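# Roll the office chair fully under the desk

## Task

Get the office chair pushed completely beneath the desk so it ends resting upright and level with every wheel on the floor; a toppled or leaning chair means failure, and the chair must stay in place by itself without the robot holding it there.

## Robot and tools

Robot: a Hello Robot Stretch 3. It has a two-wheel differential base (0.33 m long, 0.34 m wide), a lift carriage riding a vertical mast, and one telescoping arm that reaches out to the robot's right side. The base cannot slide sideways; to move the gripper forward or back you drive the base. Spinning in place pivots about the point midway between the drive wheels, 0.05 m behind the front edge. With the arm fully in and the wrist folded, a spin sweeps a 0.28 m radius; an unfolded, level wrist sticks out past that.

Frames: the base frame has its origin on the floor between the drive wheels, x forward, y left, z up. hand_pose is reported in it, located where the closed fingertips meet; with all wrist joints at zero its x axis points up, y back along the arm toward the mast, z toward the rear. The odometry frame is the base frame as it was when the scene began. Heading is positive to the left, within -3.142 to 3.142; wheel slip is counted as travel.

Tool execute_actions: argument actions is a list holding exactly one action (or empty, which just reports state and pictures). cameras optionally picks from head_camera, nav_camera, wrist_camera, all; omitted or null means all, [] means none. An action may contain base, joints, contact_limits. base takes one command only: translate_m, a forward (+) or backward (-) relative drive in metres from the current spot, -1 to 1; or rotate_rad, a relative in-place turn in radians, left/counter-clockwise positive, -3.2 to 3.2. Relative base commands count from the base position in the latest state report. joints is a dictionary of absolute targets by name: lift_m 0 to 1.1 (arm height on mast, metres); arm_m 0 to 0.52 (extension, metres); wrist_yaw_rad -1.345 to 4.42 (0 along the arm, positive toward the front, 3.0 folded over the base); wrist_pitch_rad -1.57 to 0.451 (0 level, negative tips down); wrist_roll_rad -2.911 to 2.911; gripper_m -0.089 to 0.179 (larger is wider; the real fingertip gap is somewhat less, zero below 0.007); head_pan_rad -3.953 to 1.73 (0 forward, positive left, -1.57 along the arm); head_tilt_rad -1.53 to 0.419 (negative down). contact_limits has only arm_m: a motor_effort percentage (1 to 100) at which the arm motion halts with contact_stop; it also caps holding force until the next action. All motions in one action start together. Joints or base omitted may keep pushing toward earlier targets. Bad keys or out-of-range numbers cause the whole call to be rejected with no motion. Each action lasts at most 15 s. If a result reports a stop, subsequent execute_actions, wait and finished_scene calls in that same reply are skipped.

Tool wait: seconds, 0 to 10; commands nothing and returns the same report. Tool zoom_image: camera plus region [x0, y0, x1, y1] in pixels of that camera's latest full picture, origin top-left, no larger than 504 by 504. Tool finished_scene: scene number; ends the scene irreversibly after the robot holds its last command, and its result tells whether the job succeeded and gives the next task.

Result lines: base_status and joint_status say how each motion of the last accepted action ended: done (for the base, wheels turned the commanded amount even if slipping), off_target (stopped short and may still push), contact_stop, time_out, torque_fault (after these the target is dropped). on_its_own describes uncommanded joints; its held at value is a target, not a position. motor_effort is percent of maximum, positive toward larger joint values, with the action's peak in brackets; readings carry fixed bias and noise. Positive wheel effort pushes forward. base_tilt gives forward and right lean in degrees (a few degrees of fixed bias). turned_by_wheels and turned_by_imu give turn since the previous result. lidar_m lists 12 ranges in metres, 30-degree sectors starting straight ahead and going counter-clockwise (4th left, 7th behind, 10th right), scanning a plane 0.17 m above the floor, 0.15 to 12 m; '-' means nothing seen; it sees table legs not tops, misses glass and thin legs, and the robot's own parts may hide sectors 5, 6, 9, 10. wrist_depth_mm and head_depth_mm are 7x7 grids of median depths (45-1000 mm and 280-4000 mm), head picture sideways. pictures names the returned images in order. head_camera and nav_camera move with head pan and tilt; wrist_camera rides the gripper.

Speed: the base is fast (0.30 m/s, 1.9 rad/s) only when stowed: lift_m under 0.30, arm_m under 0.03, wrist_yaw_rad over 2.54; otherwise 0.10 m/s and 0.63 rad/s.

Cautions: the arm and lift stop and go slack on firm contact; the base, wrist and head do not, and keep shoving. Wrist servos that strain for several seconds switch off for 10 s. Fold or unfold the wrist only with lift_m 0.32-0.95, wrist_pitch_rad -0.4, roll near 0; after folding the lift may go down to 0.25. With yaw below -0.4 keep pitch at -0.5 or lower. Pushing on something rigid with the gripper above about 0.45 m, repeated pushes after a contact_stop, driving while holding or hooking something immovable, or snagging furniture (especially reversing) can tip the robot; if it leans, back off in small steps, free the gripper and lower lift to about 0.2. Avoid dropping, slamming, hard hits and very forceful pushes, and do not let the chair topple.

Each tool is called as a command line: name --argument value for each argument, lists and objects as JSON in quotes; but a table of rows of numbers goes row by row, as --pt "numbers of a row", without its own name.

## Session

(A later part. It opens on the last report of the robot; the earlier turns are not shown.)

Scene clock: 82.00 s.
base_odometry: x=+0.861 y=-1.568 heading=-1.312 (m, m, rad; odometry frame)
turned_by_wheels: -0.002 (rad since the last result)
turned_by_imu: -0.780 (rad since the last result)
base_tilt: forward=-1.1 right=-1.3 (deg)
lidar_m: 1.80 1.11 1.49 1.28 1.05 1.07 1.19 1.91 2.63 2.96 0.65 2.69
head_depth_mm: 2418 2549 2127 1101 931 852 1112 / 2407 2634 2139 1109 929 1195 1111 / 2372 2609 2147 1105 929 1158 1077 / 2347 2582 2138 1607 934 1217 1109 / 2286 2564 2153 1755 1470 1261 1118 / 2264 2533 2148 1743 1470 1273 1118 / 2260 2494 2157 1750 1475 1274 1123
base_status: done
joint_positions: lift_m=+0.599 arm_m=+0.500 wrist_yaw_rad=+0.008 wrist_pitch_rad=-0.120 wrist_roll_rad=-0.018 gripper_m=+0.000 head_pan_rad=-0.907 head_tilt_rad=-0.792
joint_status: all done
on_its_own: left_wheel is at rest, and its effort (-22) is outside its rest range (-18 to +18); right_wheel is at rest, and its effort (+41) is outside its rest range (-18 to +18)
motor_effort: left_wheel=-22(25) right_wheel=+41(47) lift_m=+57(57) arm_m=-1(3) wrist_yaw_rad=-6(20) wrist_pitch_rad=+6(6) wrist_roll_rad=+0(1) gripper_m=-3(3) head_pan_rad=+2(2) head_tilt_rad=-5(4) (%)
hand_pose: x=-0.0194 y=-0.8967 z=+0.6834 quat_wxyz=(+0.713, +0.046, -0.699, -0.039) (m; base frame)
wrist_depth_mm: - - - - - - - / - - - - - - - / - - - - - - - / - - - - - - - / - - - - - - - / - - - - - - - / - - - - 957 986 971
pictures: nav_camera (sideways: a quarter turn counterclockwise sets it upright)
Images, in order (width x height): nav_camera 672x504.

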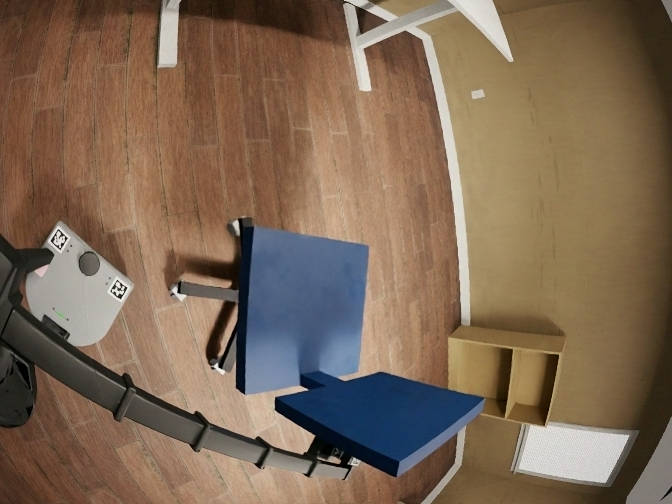

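execute_actions --actions '[{"base":{"translate_m":-0.05},"joints":{"arm_m":0.0,"wrist_pitch_rad":-0.4}}]' --cameras '[]'

execute_actions --actions '[{"joints":{"wrist_yaw_rad":3.0,"head_pan_rad":0}}]' --cameras '[]'

execute_actions --actions '[{"joints":{"lift_m":0.27}}]' --cameras '[]'

execute_actions --actions '[{"base":{"rotate_rad":-2.29}}]' --cameras '[]'

execute_actions --actions '[{"base":{"translate_m":0.95}}]' --cameras '[]'

execute_actions --actions '[{"base":{"rotate_rad":1.57}}]' --cameras '[]'

execute_actions --actions '[{"base":{"translate_m":0.68}}]' --cameras '[]'

execute_actions --actions '[{"base":{"rotate_rad":1.57}}]' --cameras '["nav_camera"]'

Scene clock: 87.17 s.
base_odometry: x=+0.848 y=-1.519 heading=-1.312 (m, m, rad; odometry frame)
turned_by_wheels: +0.000 (rad since the last result)
turned_by_imu: +0.001 (rad since the last result)
base_tilt: forward=-1.1 right=-1.4 (deg)
lidar_m: 1.84 1.15 1.52 1.23 1.02 1.03 1.15 1.85 2.60 2.93 0.67 2.73
head_depth_mm: 2384 2567 2133 1104 926 1007 1174 / 2434 2668 2123 1106 929 1212 1115 / 2390 2638 2159 1100 931 1196 1094 / 2374 2606 2139 1110 930 1263 1112 / 2347 2564 2150 1735 1381 1266 1113 / 2289 2557 2140 1750 1467 1266 1121 / 2277 2540 2158 1748 1470 1274 1119
base_status: done
joint_positions: lift_m=+0.599 arm_m=+0.000 wrist_yaw_rad=+0.000 wrist_pitch_rad=-0.415 wrist_roll_rad=-0.018 gripper_m=+0.000 head_pan_rad=-0.907 head_tilt_rad=-0.792
joint_status: all done
motor_effort: left_wheel=+0(22) right_wheel=+0(35) lift_m=+57(57) arm_m=-2(3) wrist_yaw_rad=-1(6) wrist_pitch_rad=+4(5) wrist_roll_rad=+0(0) gripper_m=-3(3) head_pan_rad=+2(2) head_tilt_rad=-6(5) (%)
hand_pose: x=-0.0216 y=-0.3701 z=+0.6128 quat_wxyz=(+0.698, +0.147, -0.685, -0.145) (m; base frame)
wrist_depth_mm: - - 245 - - - - / - - 320 - - - - / - - 471 - - - - / 503 495 477 - - - - / 396 393 381 411 - - - / 331 327 333 - 863 856 820 / 289 304 639 688 740 729 708
pictures: none
No camera images: the call's "cameras" was empty. Leave "cameras" out to get every camera's image.

Scene clock: 89.67 s.
base_odometry: x=+0.848 y=-1.519 heading=-1.312 (m, m, rad; odometry frame)
turned_by_wheels: +0.000 (rad since the last result)
turned_by_imu: +0.000 (rad since the last result)
base_tilt: forward=-1.1 right=-1.2 (deg)
lidar_m: 1.84 1.15 1.52 1.23 1.01 1.03 1.15 1.84 2.61 2.93 0.68 2.73
head_depth_mm: 2529 2649 2130 1727 1451 1244 1109 / 1641 2538 2079 1738 1457 1257 1113 / 1191 2414 2133 1738 1469 1262 1112 / 1051 2146 2149 1755 1473 1267 1111 / 1057 1926 2092 1747 1462 1268 1115 / 1061 1728 1950 1741 1460 1269 1120 / 1056 849 1753 1620 1474 1279 1118
base_status: not commanded
joint_positions: lift_m=+0.599 arm_m=+0.000 wrist_yaw_rad=+2.998 wrist_pitch_rad=-0.415 wrist_roll_rad=-0.018 gripper_m=+0.000 head_pan_rad=-0.007 head_tilt_rad=-0.792
joint_status: all done
motor_effort: left_wheel=+0(0) right_wheel=+0(0) lift_m=+57(57) arm_m=-2(2) wrist_yaw_rad=+1(0) wrist_pitch_rad=+4(4) wrist_roll_rad=+0(0) gripper_m=-3(3) head_pan_rad=+2(31) head_tilt_rad=-5(5) (%)
hand_pose: x=+0.0109 y=+0.0773 z=+0.6128 quat_wxyz=(+0.194, +0.694, +0.098, +0.686) (m; base frame)
wrist_depth_mm: 771 - - - - - - / 791 901 - - - - - / 798 931 - - - - - / 842 - - - - - - / 911 - - - - - - / 851 869 899 - 877 842 832 / 766 773 758 746 726 726 721
pictures: none
No camera images: the call's "cameras" was empty. Leave "cameras" out to get every camera's image.

Scene clock: 93.50 s.
base_odometry: x=+0.848 y=-1.519 heading=-1.312 (m, m, rad; odometry frame)
turned_by_wheels: +0.000 (rad since the last result)
turned_by_imu: +0.000 (rad since the last result)
base_tilt: forward=-1.1 right=-1.3 (deg)
lidar_m: 1.84 1.15 1.52 1.23 1.01 1.03 1.15 1.85 2.60 2.93 0.67 2.73
head_depth_mm: 2559 2616 2128 1730 1458 1240 1116 / 1653 2565 2073 1728 1464 1266 1111 / 1186 2417 2129 1726 1465 1266 1111 / 1052 2151 2127 1738 1467 1263 1120 / 1055 1920 2079 1747 1464 1268 1117 / 1057 1722 1962 1741 1456 1268 1118 / 1056 849 1753 1613 1471 1265 1118
base_status: not commanded
joint_positions: lift_m=+0.271 arm_m=+0.000 wrist_yaw_rad=+2.998 wrist_pitch_rad=-0.415 wrist_roll_rad=-0.018 gripper_m=+0.000 head_pan_rad=-0.007 head_tilt_rad=-0.792
joint_status: all done
motor_effort: left_wheel=+0(0) right_wheel=+0(0) lift_m=+13(51) arm_m=-2(2) wrist_yaw_rad=+2(1) wrist_pitch_rad=+5(5) wrist_roll_rad=+0(0) gripper_m=-2(3) head_pan_rad=+2(2) head_tilt_rad=-6(5) (%)
hand_pose: x=+0.0108 y=+0.0772 z=+0.2841 quat_wxyz=(+0.194, +0.694, +0.098, +0.686) (m; base frame)
wrist_depth_mm: 752 - - - - - - / 776 891 - - - - - / 807 930 976 923 899 888 831 / 778 771 706 718 695 681 672 / 604 590 576 599 590 550 542 / 504 510 - - 483 463 461 / 446 - - - 412 406 400
pictures: none
No camera images: the call's "cameras" was empty. Leave "cameras" out to get every camera's image.

Scene clock: 96.20 s.
base_odometry: x=+0.848 y=-1.519 heading=+2.681 (m, m, rad; odometry frame)
turned_by_wheels: -2.290 (rad since the last result)
turned_by_imu: -2.296 (rad since the last result)
base_tilt: forward=-1.2 right=-1.3 (deg)
lidar_m: 2.61 2.72 0.68 2.74 2.16 1.15 1.52 1.42 1.05 1.01 1.07 1.47
head_depth_mm: 2750 2791 2118 1724 1452 1256 1113 / 2745 2764 2134 1723 1467 1267 1115 / 2232 2577 2154 1742 1464 1260 1112 / 2229 2506 2150 1727 1466 1265 1113 / 2252 2514 2141 1743 1470 1264 1119 / 2277 2567 2146 1753 1462 1267 1117 / 2290 2552 2162 1746 1474 1230 1123
base_status: done
joint_positions: lift_m=+0.271 arm_m=+0.000 wrist_yaw_rad=+2.999 wrist_pitch_rad=-0.415 wrist_roll_rad=-0.018 gripper_m=+0.000 head_pan_rad=-0.007 head_tilt_rad=-0.792
joint_status: not commanded
motor_effort: left_wheel=+2(10) right_wheel=-2(7) lift_m=+14(14) arm_m=-2(2) wrist_yaw_rad=+2(1) wrist_pitch_rad=+4(4) wrist_roll_rad=+0(0) gripper_m=-3(2) head_pan_rad=+2(2) head_tilt_rad=-6(5) (%)
hand_pose: x=+0.0108 y=+0.0772 z=+0.2841 quat_wxyz=(+0.194, +0.694, +0.098, +0.686) (m; base frame)
wrist_depth_mm: - - - - - - - / - - - - - - - / - - 933 730 727 790 863 / 758 745 714 704 655 672 637 / 611 596 577 602 544 551 549 / 507 502 - - 483 463 460 / 444 - - - 406 408 395
pictures: none
No camera images: the call's "cameras" was empty. Leave "cameras" out to get every camera's image.

Scene clock: 101.13 s.
base_odometry: x=-0.003 y=-1.097 heading=+2.681 (m, m, rad; odometry frame)
turned_by_wheels: +0.000 (rad since the last result)
turned_by_imu: +0.007 (rad since the last result)
base_tilt: forward=-1.1 right=-1.3 (deg)
lidar_m: 1.66 1.73 2.66 2.45 2.85 0.92 2.06 1.46 1.07 1.03 1.08 1.48
head_depth_mm: 1947 2236 2120 1731 1461 1266 1112 / 1450 2133 2073 1746 1462 1261 1112 / 1433 1616 1897 1728 1465 1266 1115 / 1437 1629 1951 1753 1467 1264 1116 / 1443 1641 1958 1743 1463 1264 1115 / 1444 1661 1951 1741 1468 1272 1119 / 1449 1667 1970 1750 1471 1269 1121
base_status: done
joint_positions: lift_m=+0.271 arm_m=+0.000 wrist_yaw_rad=+2.999 wrist_pitch_rad=-0.415 wrist_roll_rad=-0.018 gripper_m=+0.000 head_pan_rad=-0.007 head_tilt_rad=-0.792
joint_status: not commanded
motor_effort: left_wheel=+1(10) right_wheel=-1(5) lift_m=+14(14) arm_m=-2(2) wrist_yaw_rad=+0(0) wrist_pitch_rad=+4(4) wrist_roll_rad=+0(0) gripper_m=-2(3) head_pan_rad=+2(2) head_tilt_rad=-4(5) (%)
hand_pose: x=+0.0106 y=+0.0772 z=+0.2840 quat_wxyz=(+0.194, +0.694, +0.098, +0.686) (m; base frame)
wrist_depth_mm: - - - - - - - / - - - - - - - / 859 799 944 930 933 871 845 / 762 747 729 700 689 675 664 / 552 600 575 596 580 554 541 / 501 504 - - 482 466 460 / 443 - - - 405 406 398
pictures: none
No camera images: the call's "cameras" was empty. Leave "cameras" out to get every camera's image.

Scene clock: 103.33 s.
base_odometry: x=-0.003 y=-1.097 heading=-2.032 (m, m, rad; odometry frame)
turned_by_wheels: +1.570 (rad since the last result)
turned_by_imu: +1.573 (rad since the last result)
base_tilt: forward=-1.1 right=-1.4 (deg)
lidar_m: 2.45 2.84 0.92 2.06 1.47 1.08 1.03 1.07 1.47 1.66 1.73 2.66
head_depth_mm: 2286 2439 2120 1731 1455 1254 1108 / 2282 2471 2136 1731 1469 1264 1110 / 2341 2542 2128 1734 1457 1261 1107 / 2363 2579 2139 1738 1456 1268 1113 / 2345 2576 2143 1749 1472 1264 1116 / 2362 2626 2139 1751 1449 1264 1123 / 2379 2612 2154 1097 1408 1270 1118
base_status: done
joint_positions: lift_m=+0.271 arm_m=+0.000 wrist_yaw_rad=+2.999 wrist_pitch_rad=-0.415 wrist_roll_rad=-0.018 gripper_m=+0.000 head_pan_rad=-0.007 head_tilt_rad=-0.792
joint_status: not commanded
motor_effort: left_wheel=-2(9) right_wheel=+2(10) lift_m=+14(14) arm_m=-2(2) wrist_yaw_rad=+0(0) wrist_pitch_rad=+4(4) wrist_roll_rad=+0(0) gripper_m=-3(3) head_pan_rad=+2(3) head_tilt_rad=-5(6) (%)
hand_pose: x=+0.0106 y=+0.0772 z=+0.2840 quat_wxyz=(+0.194, +0.694, +0.098, +0.686) (m; base frame)
wrist_depth_mm: - - - - - - - / - - - - - - 871 / - - 916 932 874 817 748 / 777 739 701 712 697 641 663 / 607 589 580 599 575 554 540 / 513 500 - - 481 471 464 / 447 - - - 411 408 402
pictures: none
No camera images: the call's "cameras" was empty. Leave "cameras" out to get every camera's image.

Scene clock: 107.30 s.
base_odometry: x=-0.306 y=-1.706 heading=-2.032 (m, m, rad; odometry frame)
turned_by_wheels: +0.000 (rad since the last result)
turned_by_imu: +0.005 (rad since the last result)
base_tilt: forward=-1.0 right=-1.4 (deg)
lidar_m: 1.77 2.14 2.24 0.66 2.38 1.78 1.71 1.78 1.73 1.67 1.75 2.06
head_depth_mm: 1669 1942 2017 1735 1452 1264 1115 / 1688 1943 2034 1722 1460 1267 1109 / 1753 1995 2145 1726 1458 1263 1114 / 1753 2020 2147 1750 1470 1265 1109 / 1769 2023 2150 1737 1464 1265 1114 / 1778 2049 2167 1749 1473 1261 1115 / 1785 2046 2170 1737 1476 1270 1119
base_status: done
joint_positions: lift_m=+0.271 arm_m=+0.000 wrist_yaw_rad=+2.999 wrist_pitch_rad=-0.415 wrist_roll_rad=-0.018 gripper_m=+0.000 head_pan_rad=-0.007 head_tilt_rad=-0.792
joint_status: not commanded
motor_effort: left_wheel=-2(7) right_wheel=+2(8) lift_m=+15(15) arm_m=-2(2) wrist_yaw_rad=+0(1) wrist_pitch_rad=+4(4) wrist_roll_rad=+0(0) gripper_m=-3(2) head_pan_rad=+2(2) head_tilt_rad=-6(5) (%)
hand_pose: x=+0.0106 y=+0.0772 z=+0.2840 quat_wxyz=(+0.194, +0.694, +0.098, +0.686) (m; base frame)
wrist_depth_mm: - - - - - - - / - - - - - - - / - - 744 719 866 875 865 / 775 746 722 682 673 675 668 / 607 581 587 599 574 549 541 / 507 501 - - 476 463 463 / 446 - - - 407 408 403
pictures: none
No camera images: the call's "cameras" was empty. Leave "cameras" out to get every camera's image.

Scene clock: 109.57 s.
base_odometry: x=-0.306 y=-1.706 heading=-0.463 (m, m, rad; odometry frame)
turned_by_wheels: +1.570 (rad since the last result)
turned_by_imu: +1.572 (rad since the last result)
base_tilt: forward=-1.1 right=-1.3 (deg)
lidar_m: 0.66 2.41 1.78 1.71 1.78 1.73 1.67 1.74 2.05 1.78 2.13 2.24
head_depth_mm: 2082 2379 2109 1739 1444 1261 1113 / 2102 2381 2144 1050 997 1258 1110 / 2100 2399 2137 499 625 856 1107 / 2120 2432 2140 541 688 1220 1114 / 2072 2370 522 588 767 1210 1117 / 2121 2437 547 648 934 1268 1119 / 2138 2490 572 719 1435 1270 1120
base_status: done
joint_positions: lift_m=+0.271 arm_m=+0.000 wrist_yaw_rad=+2.999 wrist_pitch_rad=-0.415 wrist_roll_rad=-0.018 gripper_m=+0.000 head_pan_rad=-0.007 head_tilt_rad=-0.792
joint_status: not commanded
motor_effort: left_wheel=-2(7) right_wheel=+2(10) lift_m=+14(14) arm_m=-2(2) wrist_yaw_rad=+0(0) wrist_pitch_rad=+4(4) wrist_roll_rad=+1(0) gripper_m=-3(3) head_pan_rad=+2(2) head_tilt_rad=-6(5) (%)
hand_pose: x=+0.0106 y=+0.0772 z=+0.2840 quat_wxyz=(+0.194, +0.694, +0.098, +0.686) (m; base frame)
wrist_depth_mm: - - - - - - - / - - - - - - - / - - 972 909 895 890 857 / 752 757 734 703 708 668 662 / 597 600 589 601 574 556 547 / 503 503 - - 486 467 456 / 443 - - - 414 406 402
pictures: nav_camera (sideways: a quarter turn counterclockwise sets it upright)
Images, in order (width x height): nav_camera 672x504.

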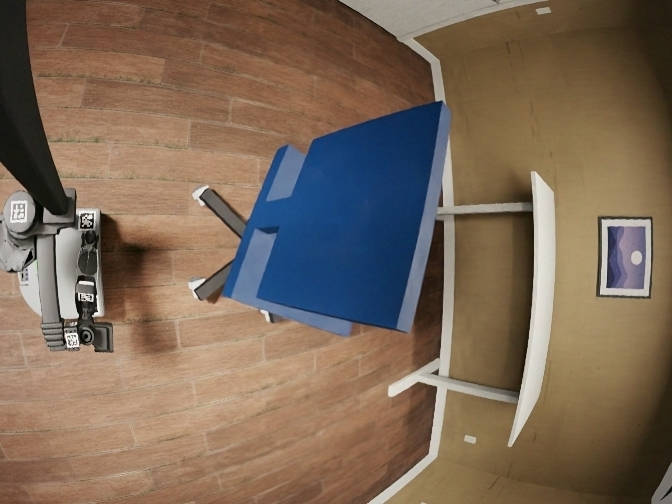

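execute_actions --actions '[{"base":{"rotate_rad":-0.07},"joints":{"lift_m":0.32}}]' --cameras '[]'

execute_actions --actions '[{"base":{"translate_m":1.0}}]' --cameras '["nav_camera"]'

Scene clock: 111.00 s.
base_odometry: x=-0.306 y=-1.706 heading=-0.532 (m, m, rad; odometry frame)
turned_by_wheels: -0.070 (rad since the last result)
turned_by_imu: -0.070 (rad since the last result)
base_tilt: forward=-1.1 right=-1.4 (deg)
lidar_m: 0.67 2.51 1.82 1.71 1.75 1.76 1.67 1.71 2.06 1.77 2.09 2.24
head_depth_mm: 2128 2440 2127 1728 1450 1259 1112 / 2127 2435 2133 1690 1391 1264 1109 / 2116 2414 2131 494 680 1127 1111 / 2116 2426 2145 520 664 1194 1116 / 2074 2373 2084 559 728 1206 1117 / 2111 2407 529 604 808 1262 1119 / 2131 2399 551 656 956 1268 1114
base_status: done
joint_positions: lift_m=+0.319 arm_m=+0.000 wrist_yaw_rad=+2.999 wrist_pitch_rad=-0.416 wrist_roll_rad=-0.018 gripper_m=+0.000 head_pan_rad=-0.007 head_tilt_rad=-0.792
joint_status: all done
motor_effort: left_wheel=+1(6) right_wheel=-2(6) lift_m=+60(65) arm_m=-2(2) wrist_yaw_rad=+1(0) wrist_pitch_rad=+5(4) wrist_roll_rad=+0(1) gripper_m=-3(2) head_pan_rad=+2(2) head_tilt_rad=-6(5) (%)
hand_pose: x=+0.0106 y=+0.0772 z=+0.3325 quat_wxyz=(+0.194, +0.694, +0.098, +0.686) (m; base frame)
wrist_depth_mm: - - - - - - - / - - - - - - - / - - - - - - 934 / 856 852 812 771 768 760 752 / 682 666 644 650 642 620 536 / 573 563 559 - 538 522 508 / 484 493 - - 459 452 446
pictures: none
No camera images: the call's "cameras" was empty. Leave "cameras" out to get every camera's image.

Scene clock: 122.00 s.
base_odometry: x=+0.556 y=-2.214 heading=-0.532 (m, m, rad; odometry frame)
turned_by_wheels: +0.000 (rad since the last result)
turned_by_imu: +0.001 (rad since the last result)
base_tilt: forward=-1.0 right=-1.4 (deg)
lidar_m: 1.47 0.28 0.27 1.76 1.82 2.37 2.66 2.66 2.10 1.98 2.02 1.36
head_depth_mm: 1036 755 1702 1731 1451 1259 1111 / 1037 729 1703 1732 1454 1264 1128 / 1040 730 1687 1743 1455 1259 1115 / 1048 731 1683 1733 1468 1212 707 / 1055 735 1681 1740 1473 807 708 / 1056 736 1605 1608 1443 809 712 / 1056 738 1625 1751 1471 806 710
base_status: done
joint_positions: lift_m=+0.319 arm_m=+0.000 wrist_yaw_rad=+3.001 wrist_pitch_rad=-0.418 wrist_roll_rad=-0.025 gripper_m=+0.000 head_pan_rad=-0.006 head_tilt_rad=-0.792
joint_status: not commanded
motor_effort: left_wheel=+11(28) right_wheel=-1(40) lift_m=+57(60) arm_m=-2(2) wrist_yaw_rad=-1(9) wrist_pitch_rad=+5(13) wrist_roll_rad=+3(6) gripper_m=-2(2) head_pan_rad=+2(2) head_tilt_rad=-6(5) (%)
hand_pose: x=+0.0101 y=+0.0770 z=+0.3321 quat_wxyz=(+0.194, +0.692, +0.100, +0.689) (m; base frame)
wrist_depth_mm: - - 179 111 77 59 49 / - - - 122 82 62 50 / - - - - 89 65 52 / 847 832 771 754 756 71 54 / 678 656 642 669 494 381 59 / 561 551 554 - 397 377 526 / 474 490 - - 446 368 362
pictures: nav_camera (sideways: a quarter turn counterclockwise sets it upright)
Images, in order (width x height): nav_camera 672x504.

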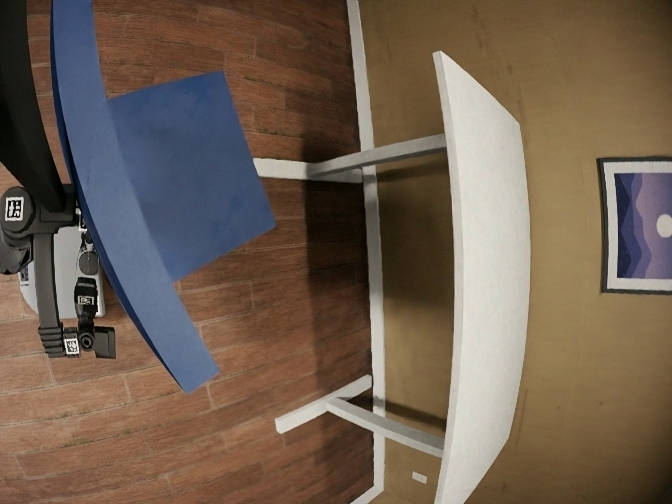

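execute_actions --actions '[{"base":{"translate_m":-0.7},"joints":{"lift_m":0.27}}]' --cameras '[]'

execute_actions --actions '[{"base":{"rotate_rad":1.05},"joints":{"lift_m":0.6,"head_pan_rad":-1.4}}]' --cameras '[]'

execute_actions --actions '[{"base":{"translate_m":0.48},"joints":{"wrist_yaw_rad":0,"wrist_pitch_rad":-0.1}}]' --cameras '["nav_camera"]'

execute_actions --actions '[{"joints":{"arm_m":0.5}}]' --cameras '["nav_camera"]'

Scene clock: 126.47 s.
base_odometry: x=-0.047 y=-1.858 heading=-0.532 (m, m, rad; odometry frame)
turned_by_wheels: +0.000 (rad since the last result)
turned_by_imu: -0.005 (rad since the last result)
base_tilt: forward=-1.1 right=-1.3 (deg)
lidar_m: 0.90 0.92 1.84 1.73 1.77 2.07 1.97 2.02 2.12 1.83 2.07 1.96
head_depth_mm: 1868 2152 2121 1725 1453 1260 1113 / 1861 2149 2134 1729 1457 1263 1108 / 1860 741 858 1606 1433 1261 1111 / 1868 712 801 1002 1407 1264 1112 / 1865 694 758 909 1379 1245 1115 / 1488 1576 722 857 1374 1270 1118 / 1858 1986 687 840 1405 1270 1119
base_status: done
joint_positions: lift_m=+0.271 arm_m=+0.000 wrist_yaw_rad=+3.001 wrist_pitch_rad=-0.418 wrist_roll_rad=-0.024 gripper_m=+0.000 head_pan_rad=-0.006 head_tilt_rad=-0.792
joint_status: all done
motor_effort: left_wheel=+1(8) right_wheel=-1(6) lift_m=+15(55) arm_m=-2(2) wrist_yaw_rad=-1(2) wrist_pitch_rad=+5(5) wrist_roll_rad=+3(3) gripper_m=-3(2) head_pan_rad=+2(2) head_tilt_rad=-4(5) (%)
hand_pose: x=+0.0103 y=+0.0770 z=+0.2835 quat_wxyz=(+0.194, +0.692, +0.100, +0.688) (m; base frame)
wrist_depth_mm: - - - - - - - / - - - - - - - / - - 948 939 884 882 847 / 750 740 734 715 694 678 678 / 601 595 572 610 580 557 542 / 500 500 - - 480 471 462 / 443 - - - 404 403 398
pictures: none
No camera images: the call's "cameras" was empty. Leave "cameras" out to get every camera's image.

Scene clock: 130.30 s.
base_odometry: x=-0.047 y=-1.858 heading=+0.518 (m, m, rad; odometry frame)
turned_by_wheels: +1.050 (rad since the last result)
turned_by_imu: +1.054 (rad since the last result)
base_tilt: forward=-1.1 right=-1.3 (deg)
lidar_m: 1.84 1.73 1.77 2.09 1.98 2.02 2.12 1.83 2.07 1.96 0.90 0.93
head_depth_mm: 2241 2543 2136 1732 1458 1262 1153 / 2119 2457 2145 1735 1453 1262 1154 / 2033 2248 2120 1743 1462 1262 - / 1986 2267 2159 1742 1470 1270 1115 / 1919 2185 2153 1654 1402 1264 1117 / 1839 747 808 933 1377 1268 1117 / 1309 700 739 844 1006 1239 1119
base_status: done
joint_positions: lift_m=+0.599 arm_m=+0.000 wrist_yaw_rad=+3.001 wrist_pitch_rad=-0.418 wrist_roll_rad=-0.024 gripper_m=+0.000 head_pan_rad=-1.393 head_tilt_rad=-0.792
joint_status: all done
motor_effort: left_wheel=-2(7) right_wheel=+2(8) lift_m=+61(63) arm_m=-2(2) wrist_yaw_rad=-1(0) wrist_pitch_rad=+5(5) wrist_roll_rad=+3(3) gripper_m=-3(3) head_pan_rad=-2(32) head_tilt_rad=-5(3) (%)
hand_pose: x=+0.0103 y=+0.0770 z=+0.6120 quat_wxyz=(+0.194, +0.692, +0.100, +0.688) (m; base frame)
wrist_depth_mm: - - - - - - - / - - - - - - - / - - - - - - - / - - - - - - - / - - - - - - - / 907 874 882 - 855 839 831 / 772 758 763 754 742 729 715
pictures: none
No camera images: the call's "cameras" was empty. Leave "cameras" out to get every camera's image.

Scene clock: 136.23 s.
base_odometry: x=+0.370 y=-1.621 heading=+0.518 (m, m, rad; odometry frame)
turned_by_wheels: +0.000 (rad since the last result)
turned_by_imu: +0.003 (rad since the last result)
base_tilt: forward=-1.0 right=-1.4 (deg)
lidar_m: 1.41 1.34 1.37 1.78 2.23 2.29 2.29 2.43 2.48 0.67 0.68 1.93
head_depth_mm: 1957 2233 596 809 1425 1261 1150 / 1276 2178 539 653 968 1277 - / 1275 2060 2124 544 715 1172 1108 / 1202 1985 2126 483 635 852 1116 / 1124 1911 2074 1107 935 1210 1118 / 1127 1802 1995 1738 1373 1271 1120 / 1061 1756 1979 1746 1477 1267 1122
base_status: done
joint_positions: lift_m=+0.599 arm_m=+0.000 wrist_yaw_rad=+0.002 wrist_pitch_rad=-0.122 wrist_roll_rad=-0.024 gripper_m=+0.000 head_pan_rad=-1.393 head_tilt_rad=-0.792
joint_status: all done
motor_effort: left_wheel=-2(3) right_wheel=+2(7) lift_m=+61(61) arm_m=-2(2) wrist_yaw_rad=-1(0) wrist_pitch_rad=+6(6) wrist_roll_rad=+3(3) gripper_m=-2(3) head_pan_rad=-3(3) head_tilt_rad=-5(4) (%)
hand_pose: x=-0.0210 y=-0.3966 z=+0.6828 quat_wxyz=(+0.715, +0.045, -0.697, -0.042) (m; base frame)
wrist_depth_mm: 116 133 165 220 330 - - / 119 136 171 229 349 - - / 121 139 176 239 374 - - / 124 142 181 249 396 - - / 129 146 187 230 - - - / 133 150 191 - - - - / 155 153 191 322 487 951 935
pictures: nav_camera (sideways: a quarter turn counterclockwise sets it upright)
Images, in order (width x height): nav_camera 672x504.

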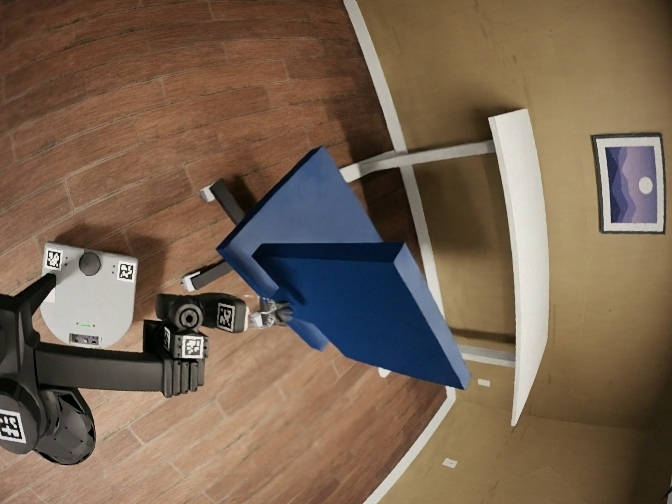

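Scene clock: 141.10 s.
base_odometry: x=+0.370 y=-1.621 heading=+0.518 (m, m, rad; odometry frame)
turned_by_wheels: +0.000 (rad since the last result)
turned_by_imu: -0.107 (rad since the last result)
base_tilt: forward=-1.1 right=-1.3 (deg)
lidar_m: 1.48 1.35 1.36 1.65 2.22 2.23 2.64 2.28 2.43 1.97 0.68 1.92
head_depth_mm: 1702 2434 2187 1693 1495 - - / 2030 762 527 639 1433 1263 1114 / 1278 2166 2010 1050 912 1240 1117 / 1285 2081 2157 1110 937 1196 1118 / 1199 1987 2140 1107 933 1217 1117 / 1126 1887 2079 1111 932 1211 1119 / 1124 1768 1973 1760 959 1269 1119
base_status: not commanded
joint_positions: lift_m=+0.599 arm_m=+0.500 wrist_yaw_rad=+0.001 wrist_pitch_rad=-0.122 wrist_roll_rad=-0.022 gripper_m=+0.000 head_pan_rad=-1.393 head_tilt_rad=-0.792
joint_status: all done
motor_effort: left_wheel=+0(22) right_wheel=-1(34) lift_m=+60(60) arm_m=+3(10) wrist_yaw_rad=-1(51) wrist_pitch_rad=+6(11) wrist_roll_rad=+2(3) gripper_m=-3(8) head_pan_rad=-3(3) head_tilt_rad=-5(4) (%)
hand_pose: x=-0.0211 y=-0.8960 z=+0.6828 quat_wxyz=(+0.714, +0.044, -0.697, -0.043) (m; base frame)
wrist_depth_mm: - 101 832 924 - - - / - 99 - - - - - / - 96 - - - - - / - 94 - - - - - / - 93 - - - - - / - 91 - - - - - / - 89 172 - 964 964 946
pictures: nav_camera (sideways: a quarter turn counterclockwise sets it upright)
Images, in order (width x height): nav_camera 672x504.

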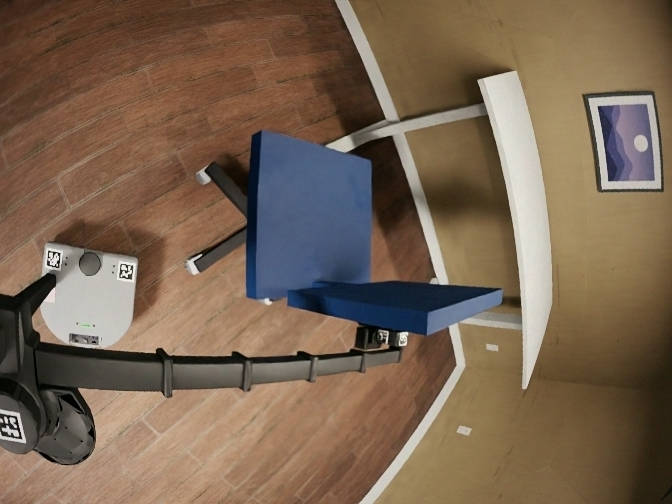

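execute_actions --actions '[{"joints":{"arm_m":0.1}}]' --cameras '[]'

execute_actions --actions '[{"base":{"translate_m":0.3}}]' --cameras '["nav_camera"]'

Scene clock: 145.40 s.
base_odometry: x=+0.370 y=-1.621 heading=+0.518 (m, m, rad; odometry frame)
turned_by_wheels: +0.000 (rad since the last result)
turned_by_imu: +0.000 (rad since the last result)
base_tilt: forward=-0.9 right=-1.3 (deg)
lidar_m: 1.47 1.35 1.36 1.65 2.22 2.24 2.64 2.28 2.42 1.98 0.68 1.92
head_depth_mm: 1710 2465 2138 1737 1456 1316 - / 2022 762 2004 1692 1457 - 1098 / 1289 2222 2013 608 875 1219 1114 / 1286 2100 2154 1108 933 1178 1114 / 1197 1977 2152 1107 935 1221 1114 / 1125 1875 2084 1115 934 1219 1118 / 1129 1780 1979 1744 957 1275 1114
base_status: not commanded
joint_positions: lift_m=+0.599 arm_m=+0.100 wrist_yaw_rad=-0.001 wrist_pitch_rad=-0.120 wrist_roll_rad=-0.022 gripper_m=+0.000 head_pan_rad=-1.393 head_tilt_rad=-0.792
joint_status: all done
motor_effort: left_wheel=+0(5) right_wheel=-1(11) lift_m=+60(60) arm_m=-2(5) wrist_yaw_rad=+0(6) wrist_pitch_rad=+6(6) wrist_roll_rad=+3(2) gripper_m=-2(3) head_pan_rad=-3(3) head_tilt_rad=-5(5) (%)
hand_pose: x=-0.0217 y=-0.4968 z=+0.6834 quat_wxyz=(+0.714, +0.043, -0.698, -0.042) (m; base frame)
wrist_depth_mm: 694 82 93 - - - - / - 86 92 - - - - / - 90 91 - - - - / - 94 96 - - - - / - 100 101 245 - - - / 508 106 105 - - - - / 397 114 110 906 969 964 958
pictures: none
No camera images: the call's "cameras" was empty. Leave "cameras" out to get every camera's image.

Scene clock: 149.50 s.
base_odometry: x=+0.631 y=-1.473 heading=+0.517 (m, m, rad; odometry frame)
turned_by_wheels: -0.001 (rad since the last result)
turned_by_imu: -0.304 (rad since the last result)
base_tilt: forward=-1.1 right=-1.3 (deg)
lidar_m: 1.58 1.20 1.18 1.24 1.75 2.40 2.54 2.49 2.59 1.97 0.60 1.31
head_depth_mm: 2457 2549 1939 1726 1464 1316 - / 2544 2717 526 523 1371 - 1086 / 1716 2445 2123 471 564 790 1115 / 1291 2345 2143 1112 932 839 1117 / 1199 2110 2148 1105 932 1097 1096 / 1126 1935 2092 1745 936 1222 1120 / 1060 1781 1961 1751 980 1274 1120
base_status: done
joint_positions: lift_m=+0.599 arm_m=+0.100 wrist_yaw_rad=-0.117 wrist_pitch_rad=-0.128 wrist_roll_rad=-0.022 gripper_m=+0.000 head_pan_rad=-1.393 head_tilt_rad=-0.792
joint_status: not commanded
on_its_own: wrist_yaw_rad is held at -0.073, not at your +0.000, by its stall guard, which is still easing; right_wheel is at rest, and its effort (+20) is outside its rest range (-18 to +18)
motor_effort: left_wheel=-8(12) right_wheel=+20(28) lift_m=+60(60) arm_m=+1(2) wrist_yaw_rad=+31(47) wrist_pitch_rad=+8(8) wrist_roll_rad=+2(2) gripper_m=-6(8) head_pan_rad=-3(3) head_tilt_rad=-4(5) (%)
hand_pose: x=-0.0508 y=-0.4942 z=+0.6814 quat_wxyz=(+0.710, +0.005, -0.699, -0.087) (m; base frame)
wrist_depth_mm: - 50 75 248 - - - / - 51 75 250 - - - / - 50 76 250 - - - / - 51 76 254 - - - / - 51 76 153 - - - / - 51 76 - - - - / - 51 70 260 947 984 932
pictures: nav_camera (sideways: a quarter turn counterclockwise sets it upright)
Images, in order (width x height): nav_camera 672x504.

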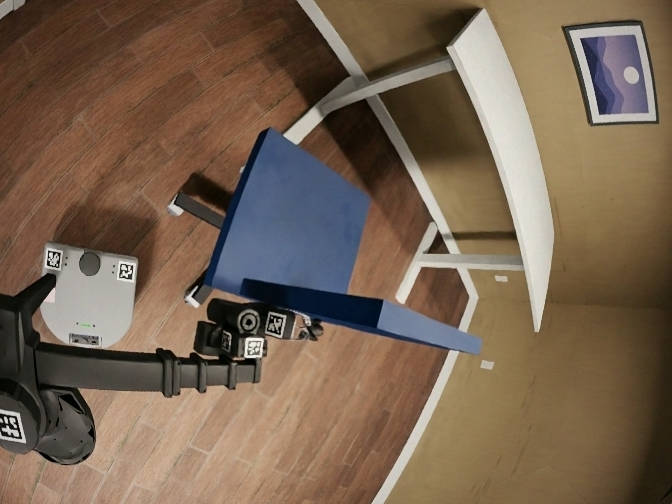

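execute_actions --actions '[{"base":{"translate_m":0.3},"joints":{"wrist_yaw_rad":0}}]' --cameras '["nav_camera"]'

Scene clock: 153.60 s.
base_odometry: x=+0.891 y=-1.325 heading=+0.516 (m, m, rad; odometry frame)
turned_by_wheels: -0.001 (rad since the last result)
turned_by_imu: -0.436 (rad since the last result)
base_tilt: forward=-1.1 right=-1.2 (deg)
lidar_m: 1.51 1.37 1.08 1.09 1.20 1.83 2.61 2.86 2.66 2.66 0.53 1.12
head_depth_mm: 2207 2416 2078 1724 1456 1313 - / 2274 2518 526 642 1420 - 1085 / 2351 2587 2125 425 404 548 1093 / 2466 2700 2156 1735 912 787 1064 / 2564 2771 2093 1110 932 805 1062 / 1293 2403 2074 1754 935 821 1120 / 1130 2184 2153 1748 959 860 1120
base_status: done
joint_positions: lift_m=+0.599 arm_m=+0.100 wrist_yaw_rad=-0.103 wrist_pitch_rad=-0.128 wrist_roll_rad=-0.021 gripper_m=+0.000 head_pan_rad=-1.395 head_tilt_rad=-0.793
joint_status: wrist_yaw_rad off_target (ended at -0.103, target +0.000)
on_its_own: wrist_yaw_rad is held at -0.069, not at your +0.000, by its stall guard, which is still easing; right_wheel is at rest, and its effort (+23) is outside its rest range (-18 to +18)
motor_effort: left_wheel=-8(17) right_wheel=+23(45) lift_m=+58(60) arm_m=+2(2) wrist_yaw_rad=+22(50) wrist_pitch_rad=+8(9) wrist_roll_rad=+2(1) gripper_m=-4(8) head_pan_rad=-2(2) head_tilt_rad=-2(5) (%)
hand_pose: x=-0.0474 y=-0.4944 z=+0.6814 quat_wxyz=(+0.710, +0.010, -0.699, -0.082) (m; base frame)
wrist_depth_mm: - 52 84 - - - - / - 52 84 - - - - / - 52 83 - - - - / - 52 83 - - - - / - 52 83 188 - - - / - 52 83 - - - - / - 51 74 387 955 942 936
pictures: nav_camera (sideways: a quarter turn counterclockwise sets it upright)
Images, in order (width x height): nav_camera 672x504.

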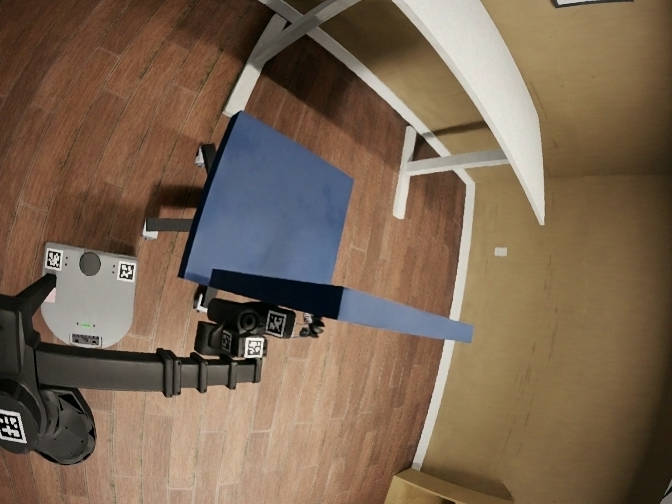

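execute_actions --actions '[{"base":{"translate_m":-0.32},"joints":{"arm_m":0,"wrist_yaw_rad":0}}]' --cameras '[]'

execute_actions --actions '[{"base":{"rotate_rad":1.0}}]' --cameras '[]'

execute_actions --actions '[{"base":{"translate_m":-0.13}}]' --cameras '["nav_camera"]'

Scene clock: 158.43 s.
base_odometry: x=+0.613 y=-1.483 heading=+0.517 (m, m, rad; odometry frame)
turned_by_wheels: +0.000 (rad since the last result)
turned_by_imu: -0.001 (rad since the last result)
base_tilt: forward=-1.1 right=-1.3 (deg)
lidar_m: 1.82 1.43 1.16 1.15 1.24 1.90 2.30 2.51 2.50 2.62 0.73 0.72
head_depth_mm: 2180 2458 2125 1728 1462 1256 1151 / 2249 2507 2136 1737 1495 1276 - / 2328 2528 2137 1733 1470 1288 1123 / 2411 2641 2151 1737 1471 1266 1114 / 2509 2690 1950 1025 1405 1220 1116 / 2614 701 662 732 868 1212 1118 / 2454 2533 562 599 657 802 1084
base_status: done
joint_positions: lift_m=+0.599 arm_m=+0.000 wrist_yaw_rad=-0.001 wrist_pitch_rad=-0.121 wrist_roll_rad=-0.021 gripper_m=+0.000 head_pan_rad=-1.395 head_tilt_rad=-0.793
joint_status: all done
motor_effort: left_wheel=+1(9) right_wheel=-2(8) lift_m=+59(59) arm_m=-2(2) wrist_yaw_rad=+0(18) wrist_pitch_rad=+6(7) wrist_roll_rad=+1(2) gripper_m=-3(4) head_pan_rad=-2(2) head_tilt_rad=-5(4) (%)
hand_pose: x=-0.0217 y=-0.3968 z=+0.6832 quat_wxyz=(+0.713, +0.043, -0.698, -0.043) (m; base frame)
wrist_depth_mm: 337 - - - - - - / 343 - - - - - - / 345 - - - - - - / 346 462 - - - - - / 344 - - - - - - / 488 531 - - - - - / 387 488 - - 966 949 958
pictures: none
No camera images: the call's "cameras" was empty. Leave "cameras" out to get every camera's image.

Scene clock: 160.97 s.
base_odometry: x=+0.613 y=-1.483 heading=+1.516 (m, m, rad; odometry frame)
turned_by_wheels: +1.000 (rad since the last result)
turned_by_imu: +1.006 (rad since the last result)
base_tilt: forward=-1.0 right=-1.3 (deg)
lidar_m: 1.17 1.15 1.22 1.79 2.31 2.47 2.49 2.62 2.06 0.72 1.83 1.49
head_depth_mm: 1167 1982 2110 523 682 1154 1112 / 1103 1925 2101 1049 681 1193 - / 1112 1866 2081 1111 975 1201 1120 / 1114 1746 1978 1692 1466 1265 1118 / 1555 1797 1999 1742 1461 1261 1121 / 1543 1745 1986 1753 1469 1267 1124 / 1509 1714 1959 1752 1479 1269 1126
base_status: done
joint_positions: lift_m=+0.599 arm_m=+0.000 wrist_yaw_rad=-0.001 wrist_pitch_rad=-0.121 wrist_roll_rad=-0.021 gripper_m=+0.000 head_pan_rad=-1.395 head_tilt_rad=-0.793
joint_status: not commanded
motor_effort: left_wheel=-2(6) right_wheel=+2(6) lift_m=+59(59) arm_m=-2(2) wrist_yaw_rad=+0(0) wrist_pitch_rad=+6(6) wrist_roll_rad=+1(2) gripper_m=-2(3) head_pan_rad=-2(2) head_tilt_rad=-4(5) (%)
hand_pose: x=-0.0216 y=-0.3968 z=+0.6832 quat_wxyz=(+0.713, +0.043, -0.698, -0.043) (m; base frame)
wrist_depth_mm: - - 872 792 156 178 206 / - - - - 164 187 217 / - - - - 173 199 234 / - - - - 182 210 251 / - - - - 195 225 270 / - - - - 213 240 295 / - - - 383 213 311 348
pictures: none
No camera images: the call's "cameras" was empty. Leave "cameras" out to get every camera's image.

Scene clock: 163.47 s.
base_odometry: x=+0.606 y=-1.612 heading=+1.516 (m, m, rad; odometry frame)
turned_by_wheels: +0.000 (rad since the last result)
turned_by_imu: -0.001 (rad since the last result)
base_tilt: forward=-1.2 right=-1.3 (deg)
lidar_m: 1.29 1.27 1.35 1.97 2.26 2.42 2.37 2.50 2.01 0.70 1.45 1.64
head_depth_mm: 1168 2032 526 612 799 1267 1151 / 1181 1979 524 590 747 1224 - / 1181 1925 510 572 720 1238 1120 / 1116 1873 2045 1054 929 1217 1113 / 1116 1799 2015 1736 1468 1246 1120 / 1572 1793 2023 1742 1470 1267 1118 / 1553 1768 1985 1749 1473 1268 1119
base_status: done
joint_positions: lift_m=+0.599 arm_m=+0.000 wrist_yaw_rad=+0.000 wrist_pitch_rad=-0.121 wrist_roll_rad=-0.021 gripper_m=+0.000 head_pan_rad=-1.395 head_tilt_rad=-0.793
joint_status: not commanded
motor_effort: left_wheel=-2(7) right_wheel=+2(3) lift_m=+58(58) arm_m=-2(3) wrist_yaw_rad=+0(1) wrist_pitch_rad=+6(6) wrist_roll_rad=+1(2) gripper_m=-2(2) head_pan_rad=-3(3) head_tilt_rad=-4(6) (%)
hand_pose: x=-0.0214 y=-0.3968 z=+0.6832 quat_wxyz=(+0.713, +0.043, -0.698, -0.042) (m; base frame)
wrist_depth_mm: - 161 174 193 218 247 283 / - 168 181 202 227 260 304 / - 176 187 210 237 273 322 / - 187 196 219 251 290 345 / - - 205 220 274 310 - / - - 212 - 296 445 - / - - 221 375 306 388 927
pictures: nav_camera (sideways: a quarter turn counterclockwise sets it upright)
Images, in order (width x height): nav_camera 672x504.

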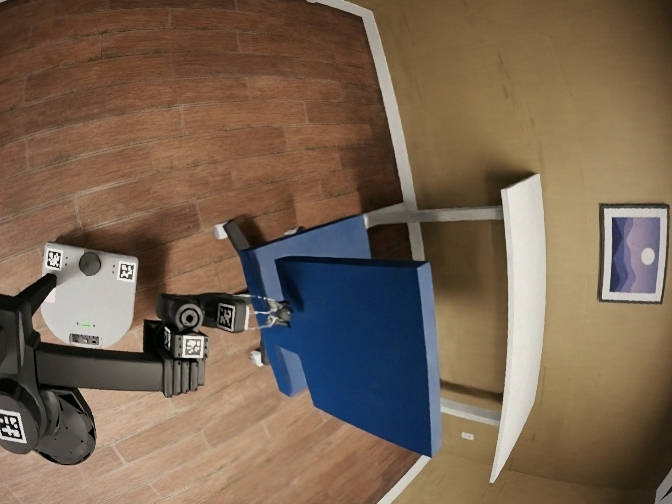

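execute_actions --actions '[{"base":{"translate_m":0.04},"joints":{"arm_m":0.3}}]' --cameras '["nav_camera"]'

Scene clock: 167.13 s.
base_odometry: x=+0.608 y=-1.572 heading=+1.516 (m, m, rad; odometry frame)
turned_by_wheels: +0.000 (rad since the last result)
turned_by_imu: +0.012 (rad since the last result)
base_tilt: forward=-1.1 right=-1.4 (deg)
lidar_m: 1.24 1.22 1.31 1.93 2.27 2.44 2.42 2.54 2.02 0.96 1.43 1.57
head_depth_mm: 1174 706 784 934 - - - / 1181 698 770 887 1362 1256 1116 / 1110 1818 802 1020 1404 1263 1111 / 1114 1789 2019 1657 1436 1266 1119 / 1200 1819 2029 1742 1467 1269 1120 / 1571 1795 2001 1747 1465 1264 1114 / 1544 1751 1976 1741 1465 1276 1121
base_status: done
joint_positions: lift_m=+0.599 arm_m=+0.299 wrist_yaw_rad=+0.015 wrist_pitch_rad=-0.128 wrist_roll_rad=-0.021 gripper_m=+0.000 head_pan_rad=-1.395 head_tilt_rad=-0.793
joint_status: all done
motor_effort: left_wheel=+1(10) right_wheel=-3(15) lift_m=+56(59) arm_m=+9(15) wrist_yaw_rad=-9(21) wrist_pitch_rad=+8(11) wrist_roll_rad=+2(1) gripper_m=-1(5) head_pan_rad=-2(2) head_tilt_rad=-5(4) (%)
hand_pose: x=-0.0176 y=-0.6948 z=+0.6816 quat_wxyz=(+0.714, +0.051, -0.698, -0.039) (m; base frame)
wrist_depth_mm: - 126 135 146 158 173 190 / - 131 140 152 165 182 200 / - 136 146 159 174 192 214 / - 143 153 167 184 204 230 / - 151 160 170 196 215 246 / - 160 168 - 210 231 270 / - 907 174 195 219 248 369
pictures: nav_camera (sideways: a quarter turn counterclockwise sets it upright)
Images, in order (width x height): nav_camera 672x504.

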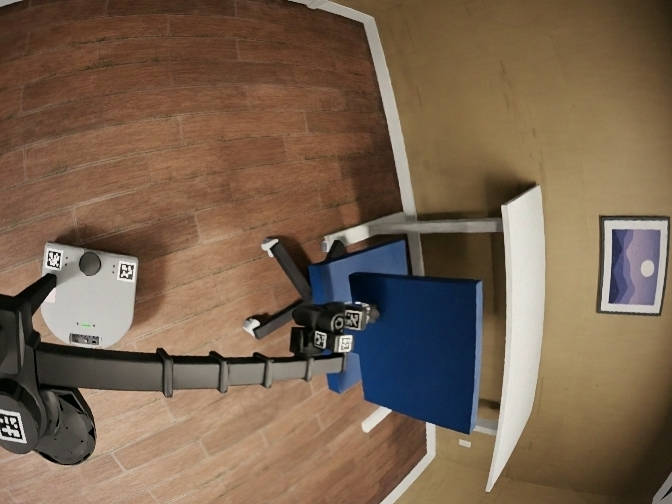

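Working well. Continue.

execute_actions --actions '[{"joints":{"arm_m":0.51},"contact_limits":{"arm_m":16}}]' --cameras '["nav_camera"]'

Scene clock: 170.03 s.
base_odometry: x=+0.608 y=-1.572 heading=+1.517 (m, m, rad; odometry frame)
turned_by_wheels: +0.000 (rad since the last result)
turned_by_imu: +0.001 (rad since the last result)
base_tilt: forward=-0.9 right=-1.2 (deg)
lidar_m: 1.25 1.23 1.32 1.93 2.28 2.44 2.41 2.54 2.03 1.16 1.43 1.57
head_depth_mm: 1097 864 987 - 1494 - - / 1103 876 994 1542 1428 1261 1112 / 1111 941 1081 1591 1455 1261 1120 / 1120 1791 2031 1722 1471 1260 1114 / 1205 1831 2035 1747 1463 1269 1118 / 1569 1775 2016 1751 1472 1267 1119 / 1546 1751 1989 1753 1473 1269 1118
base_status: not commanded
joint_positions: lift_m=+0.599 arm_m=+0.509 wrist_yaw_rad=+0.089 wrist_pitch_rad=-0.123 wrist_roll_rad=-0.021 gripper_m=+0.000 head_pan_rad=-1.395 head_tilt_rad=-0.793
joint_status: all done
on_its_own: wrist_yaw_rad is held at +0.057, not at your +0.000, by its stall guard, which is still easing
motor_effort: left_wheel=+8(9) right_wheel=-14(17) lift_m=+55(56) arm_m=+6(13) wrist_yaw_rad=-21(29) wrist_pitch_rad=+7(8) wrist_roll_rad=+1(1) gripper_m=-5(7) head_pan_rad=-2(3) head_tilt_rad=-3(4) (%)
contact_limits: arm_m 16 (drawing in: default 15, maximum 25; extending or still: default 21, maximum 34)
hand_pose: x=+0.0009 y=-0.9045 z=+0.6827 quat_wxyz=(+0.715, +0.075, -0.695, -0.012) (m; base frame)
wrist_depth_mm: 875 148 149 150 151 152 152 / 925 156 156 158 157 158 160 / 925 163 162 164 164 166 167 / - 171 172 172 172 174 175 / - 182 180 179 182 183 185 / - - 188 - 191 193 194 / - 947 201 202 203 205 206
pictures: nav_camera (sideways: a quarter turn counterclockwise sets it upright)
Images, in order (width x height): nav_camera 672x504.

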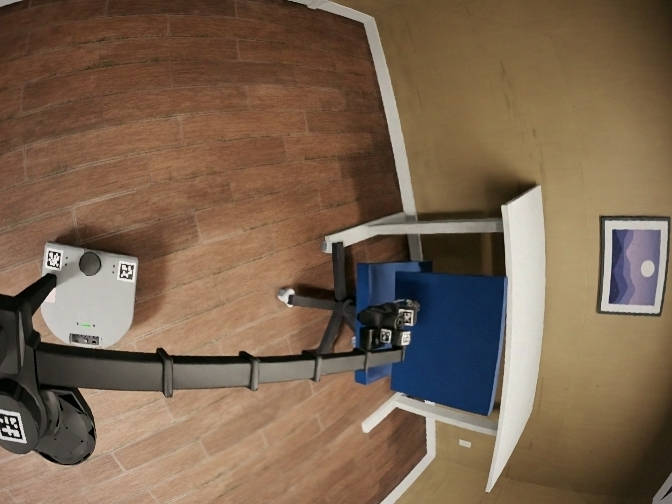

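execute_actions --actions '[{"joints":{"arm_m":0,"wrist_yaw_rad":0}}]' --cameras '[]'

execute_actions --actions '[{"base":{"rotate_rad":-2.32}}]' --cameras '[]'

execute_actions --actions '[{"base":{"translate_m":0.65}}]' --cameras '[]'

execute_actions --actions '[{"base":{"rotate_rad":2.75}}]' --cameras '["nav_camera"]'

Scene clock: 175.27 s.
base_odometry: x=+0.608 y=-1.572 heading=+1.516 (m, m, rad; odometry frame)
turned_by_wheels: -0.001 (rad since the last result)
turned_by_imu: -0.001 (rad since the last result)
base_tilt: forward=-0.9 right=-1.4 (deg)
lidar_m: 1.24 1.23 1.31 1.93 2.28 2.44 2.41 2.53 2.02 1.16 1.43 1.57
head_depth_mm: 1102 866 1008 1494 1457 1260 1152 / 1101 873 1020 1523 1439 1285 - / 1107 934 1079 1592 1460 1287 1125 / 1114 1788 2030 1732 1467 1263 1112 / 1198 1829 2023 1741 1465 1264 1118 / 1572 1781 2005 1747 1459 1266 1119 / 1541 1740 1999 1738 1474 1268 1120
base_status: not commanded
joint_positions: lift_m=+0.599 arm_m=+0.000 wrist_yaw_rad=+0.000 wrist_pitch_rad=-0.122 wrist_roll_rad=-0.021 gripper_m=+0.000 head_pan_rad=-1.395 head_tilt_rad=-0.793
joint_status: all done
motor_effort: left_wheel=-1(11) right_wheel=+1(18) lift_m=+56(55) arm_m=-2(6) wrist_yaw_rad=+1(28) wrist_pitch_rad=+6(7) wrist_roll_rad=+2(2) gripper_m=-3(7) head_pan_rad=-2(2) head_tilt_rad=-4(4) (%)
hand_pose: x=-0.0214 y=-0.3967 z=+0.6831 quat_wxyz=(+0.713, +0.044, -0.698, -0.043) (m; base frame)
wrist_depth_mm: - - 853 614 620 - - / - - - 622 646 - - / - - - 657 662 - - / - - - 879 783 - - / - - - 723 768 - - / - - - - - - - / - - - - 963 969 948
pictures: none
No camera images: the call's "cameras" was empty. Leave "cameras" out to get every camera's image.

Scene clock: 179.87 s.
base_odometry: x=+0.608 y=-1.572 heading=-0.804 (m, m, rad; odometry frame)
turned_by_wheels: -2.320 (rad since the last result)
turned_by_imu: -2.334 (rad since the last result)
base_tilt: forward=-0.9 right=-1.3 (deg)
lidar_m: 2.56 1.15 1.43 1.88 1.30 1.23 1.24 1.54 2.26 2.29 2.71 2.41
head_depth_mm: 2008 2236 2126 1715 1457 1264 1147 / 2101 2409 2129 1734 1483 1292 - / 2328 2556 2131 1733 1461 1284 1126 / 3040 2793 2119 1748 1465 1261 1114 / 3186 2783 2141 1746 1466 1269 1117 / 2893 2760 2135 1734 1468 1271 1117 / 2564 2565 2141 1749 1477 1269 1117
base_status: done
joint_positions: lift_m=+0.599 arm_m=+0.000 wrist_yaw_rad=+0.000 wrist_pitch_rad=-0.122 wrist_roll_rad=-0.021 gripper_m=+0.000 head_pan_rad=-1.395 head_tilt_rad=-0.793
joint_status: not commanded
motor_effort: left_wheel=+2(6) right_wheel=-3(6) lift_m=+56(55) arm_m=-2(2) wrist_yaw_rad=-1(0) wrist_pitch_rad=+6(6) wrist_roll_rad=+2(2) gripper_m=-2(3) head_pan_rad=-2(3) head_tilt_rad=-4(4) (%)
hand_pose: x=-0.0214 y=-0.3967 z=+0.6831 quat_wxyz=(+0.713, +0.044, -0.698, -0.043) (m; base frame)
wrist_depth_mm: - - - - - - - / - - - - - - - / - - - - - - - / - - - - - - - / - - - - - - - / - - - - - - - / - - - - 945 - 952
pictures: none
No camera images: the call's "cameras" was empty. Leave "cameras" out to get every camera's image.

Scene clock: 187.57 s.
base_odometry: x=+1.059 y=-2.040 heading=-0.804 (m, m, rad; odometry frame)
turned_by_wheels: +0.000 (rad since the last result)
turned_by_imu: +0.004 (rad since the last result)
base_tilt: forward=-1.2 right=-1.4 (deg)
lidar_m: 1.97 1.44 0.78 1.22 1.96 1.81 1.84 2.31 2.52 2.55 1.99 1.94
head_depth_mm: 2759 2552 2128 1728 1459 1259 1151 / 2923 2758 2135 1723 1469 1287 - / 3119 2795 2146 1741 1458 1287 1123 / 2813 2766 2152 1742 1468 1264 1117 / 2248 2497 2141 1747 1472 1261 1118 / 2115 2363 2162 1748 1466 1267 1116 / 1900 2059 2090 1761 1470 1273 1124
base_status: done
joint_positions: lift_m=+0.599 arm_m=+0.000 wrist_yaw_rad=+0.000 wrist_pitch_rad=-0.122 wrist_roll_rad=-0.021 gripper_m=+0.000 head_pan_rad=-1.395 head_tilt_rad=-0.793
joint_status: not commanded
motor_effort: left_wheel=+1(7) right_wheel=-2(2) lift_m=+56(56) arm_m=-2(2) wrist_yaw_rad=-1(1) wrist_pitch_rad=+6(6) wrist_roll_rad=+1(1) gripper_m=-3(3) head_pan_rad=-2(2) head_tilt_rad=-5(4) (%)
hand_pose: x=-0.0214 y=-0.3967 z=+0.6831 quat_wxyz=(+0.713, +0.044, -0.698, -0.043) (m; base frame)
wrist_depth_mm: - - - - - - - / - - - - - - - / - - - - - - - / - - - - - - - / - - - - - - - / - - - - - - - / - - - - 953 984 963
pictures: none
No camera images: the call's "cameras" was empty. Leave "cameras" out to get every camera's image.

Scene clock: 192.87 s.
base_odometry: x=+1.059 y=-2.040 heading=+1.946 (m, m, rad; odometry frame)
turned_by_wheels: +2.750 (rad since the last result)
turned_by_imu: +2.767 (rad since the last result)
base_tilt: forward=-1.1 right=-1.3 (deg)
lidar_m: 1.81 1.89 2.61 2.52 2.52 2.00 1.94 2.02 1.45 0.78 1.22 1.87
head_depth_mm: 1029 830 547 651 1398 1265 1143 / 1038 835 572 674 889 1216 - / 1047 836 612 732 942 1287 1123 / 1045 804 659 802 1255 1232 1115 / 1051 808 715 883 1431 1263 1113 / 1435 843 1953 1747 1472 1270 1119 / 1535 1783 2034 1753 1472 1263 1122
base_status: done
joint_positions: lift_m=+0.599 arm_m=+0.000 wrist_yaw_rad=+0.000 wrist_pitch_rad=-0.122 wrist_roll_rad=-0.021 gripper_m=+0.000 head_pan_rad=-1.395 head_tilt_rad=-0.793
joint_status: not commanded
motor_effort: left_wheel=-2(7) right_wheel=+3(6) lift_m=+56(56) arm_m=-2(2) wrist_yaw_rad=+0(0) wrist_pitch_rad=+6(6) wrist_roll_rad=+2(2) gripper_m=-3(3) head_pan_rad=-3(2) head_tilt_rad=-4(5) (%)
hand_pose: x=-0.0214 y=-0.3967 z=+0.6831 quat_wxyz=(+0.713, +0.044, -0.698, -0.043) (m; base frame)
wrist_depth_mm: 342 312 279 253 238 756 838 / 364 321 292 266 249 - - / - 343 309 281 262 - - / - 361 326 294 276 - - / - 402 340 314 285 - - / - 491 372 - - - - / - 459 401 383 381 977 951
pictures: nav_camera (sideways: a quarter turn counterclockwise sets it upright)
Images, in order (width x height): nav_camera 672x504.

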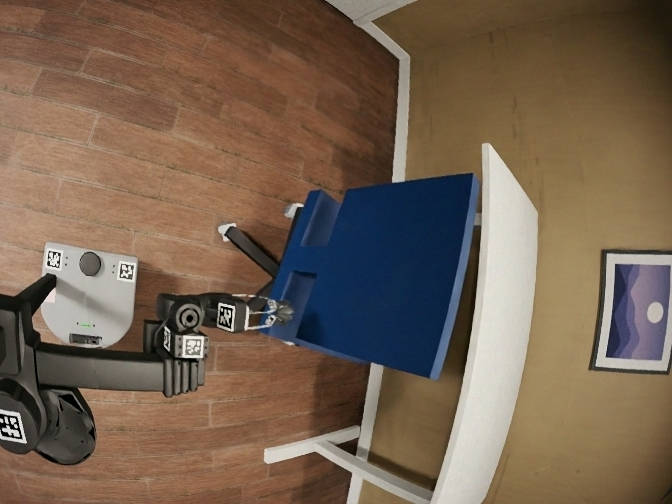

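execute_actions --actions '[{"joints":{"arm_m":0.4},"contact_limits":{"arm_m":15}}]' --cameras '["nav_camera"]'

Scene clock: 197.53 s.
base_odometry: x=+1.059 y=-2.040 heading=+1.946 (m, m, rad; odometry frame)
turned_by_wheels: +0.000 (rad since the last result)
turned_by_imu: -0.245 (rad since the last result)
base_tilt: forward=-1.1 right=-1.4 (deg)
lidar_m: 1.85 1.86 2.18 2.52 2.52 1.96 1.90 1.91 1.43 1.62 0.82 1.90
head_depth_mm: 1031 833 1862 1831 1462 - - / 1039 727 855 - 1464 1264 1110 / 1044 685 740 919 1423 1265 1116 / 1048 802 651 790 994 1268 1113 / 1053 1585 584 706 959 1243 1119 / 1053 1591 1729 1105 1393 1273 1114 / 1058 1165 1855 1658 1469 1271 1122
base_status: not commanded
joint_positions: lift_m=+0.599 arm_m=+0.399 wrist_yaw_rad=-0.080 wrist_pitch_rad=-0.145 wrist_roll_rad=-0.021 gripper_m=+0.000 head_pan_rad=-1.395 head_tilt_rad=-0.793
joint_status: all done
on_its_own: wrist_yaw_rad is held at -0.062, not at your +0.000, by its stall guard, which is not easing now
motor_effort: left_wheel=-6(21) right_wheel=+10(35) lift_m=+55(55) arm_m=+4(14) wrist_yaw_rad=+11(47) wrist_pitch_rad=+13(14) wrist_roll_rad=+1(1) gripper_m=-5(9) head_pan_rad=-2(3) head_tilt_rad=-5(4) (%)
contact_limits: arm_m 15 (drawing in: default 15, maximum 25; extending or still: default 21, maximum 34)
hand_pose: x=-0.0414 y=-0.7937 z=+0.6773 quat_wxyz=(+0.710, +0.024, -0.699, -0.079) (m; base frame)
wrist_depth_mm: - 88 113 158 - - - / - 90 117 165 - - - / - 92 120 171 - - - / - 94 124 179 - - - / 84 96 128 166 - - - / 85 99 131 - - - - / 87 102 130 208 943 867 933
pictures: nav_camera (sideways: a quarter turn counterclockwise sets it upright)
Images, in order (width x height): nav_camera 672x504.

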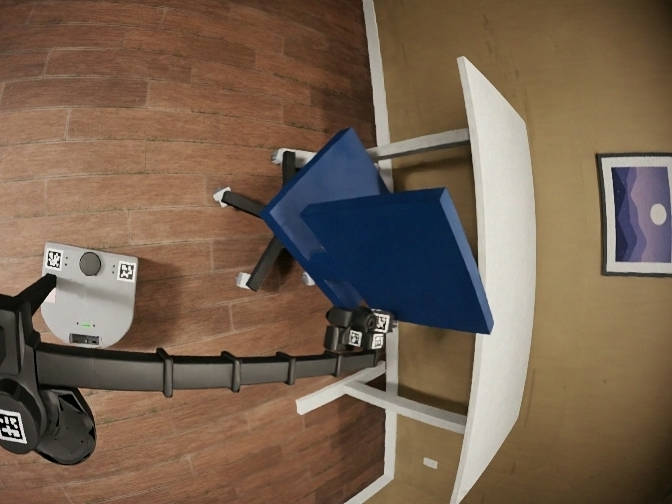

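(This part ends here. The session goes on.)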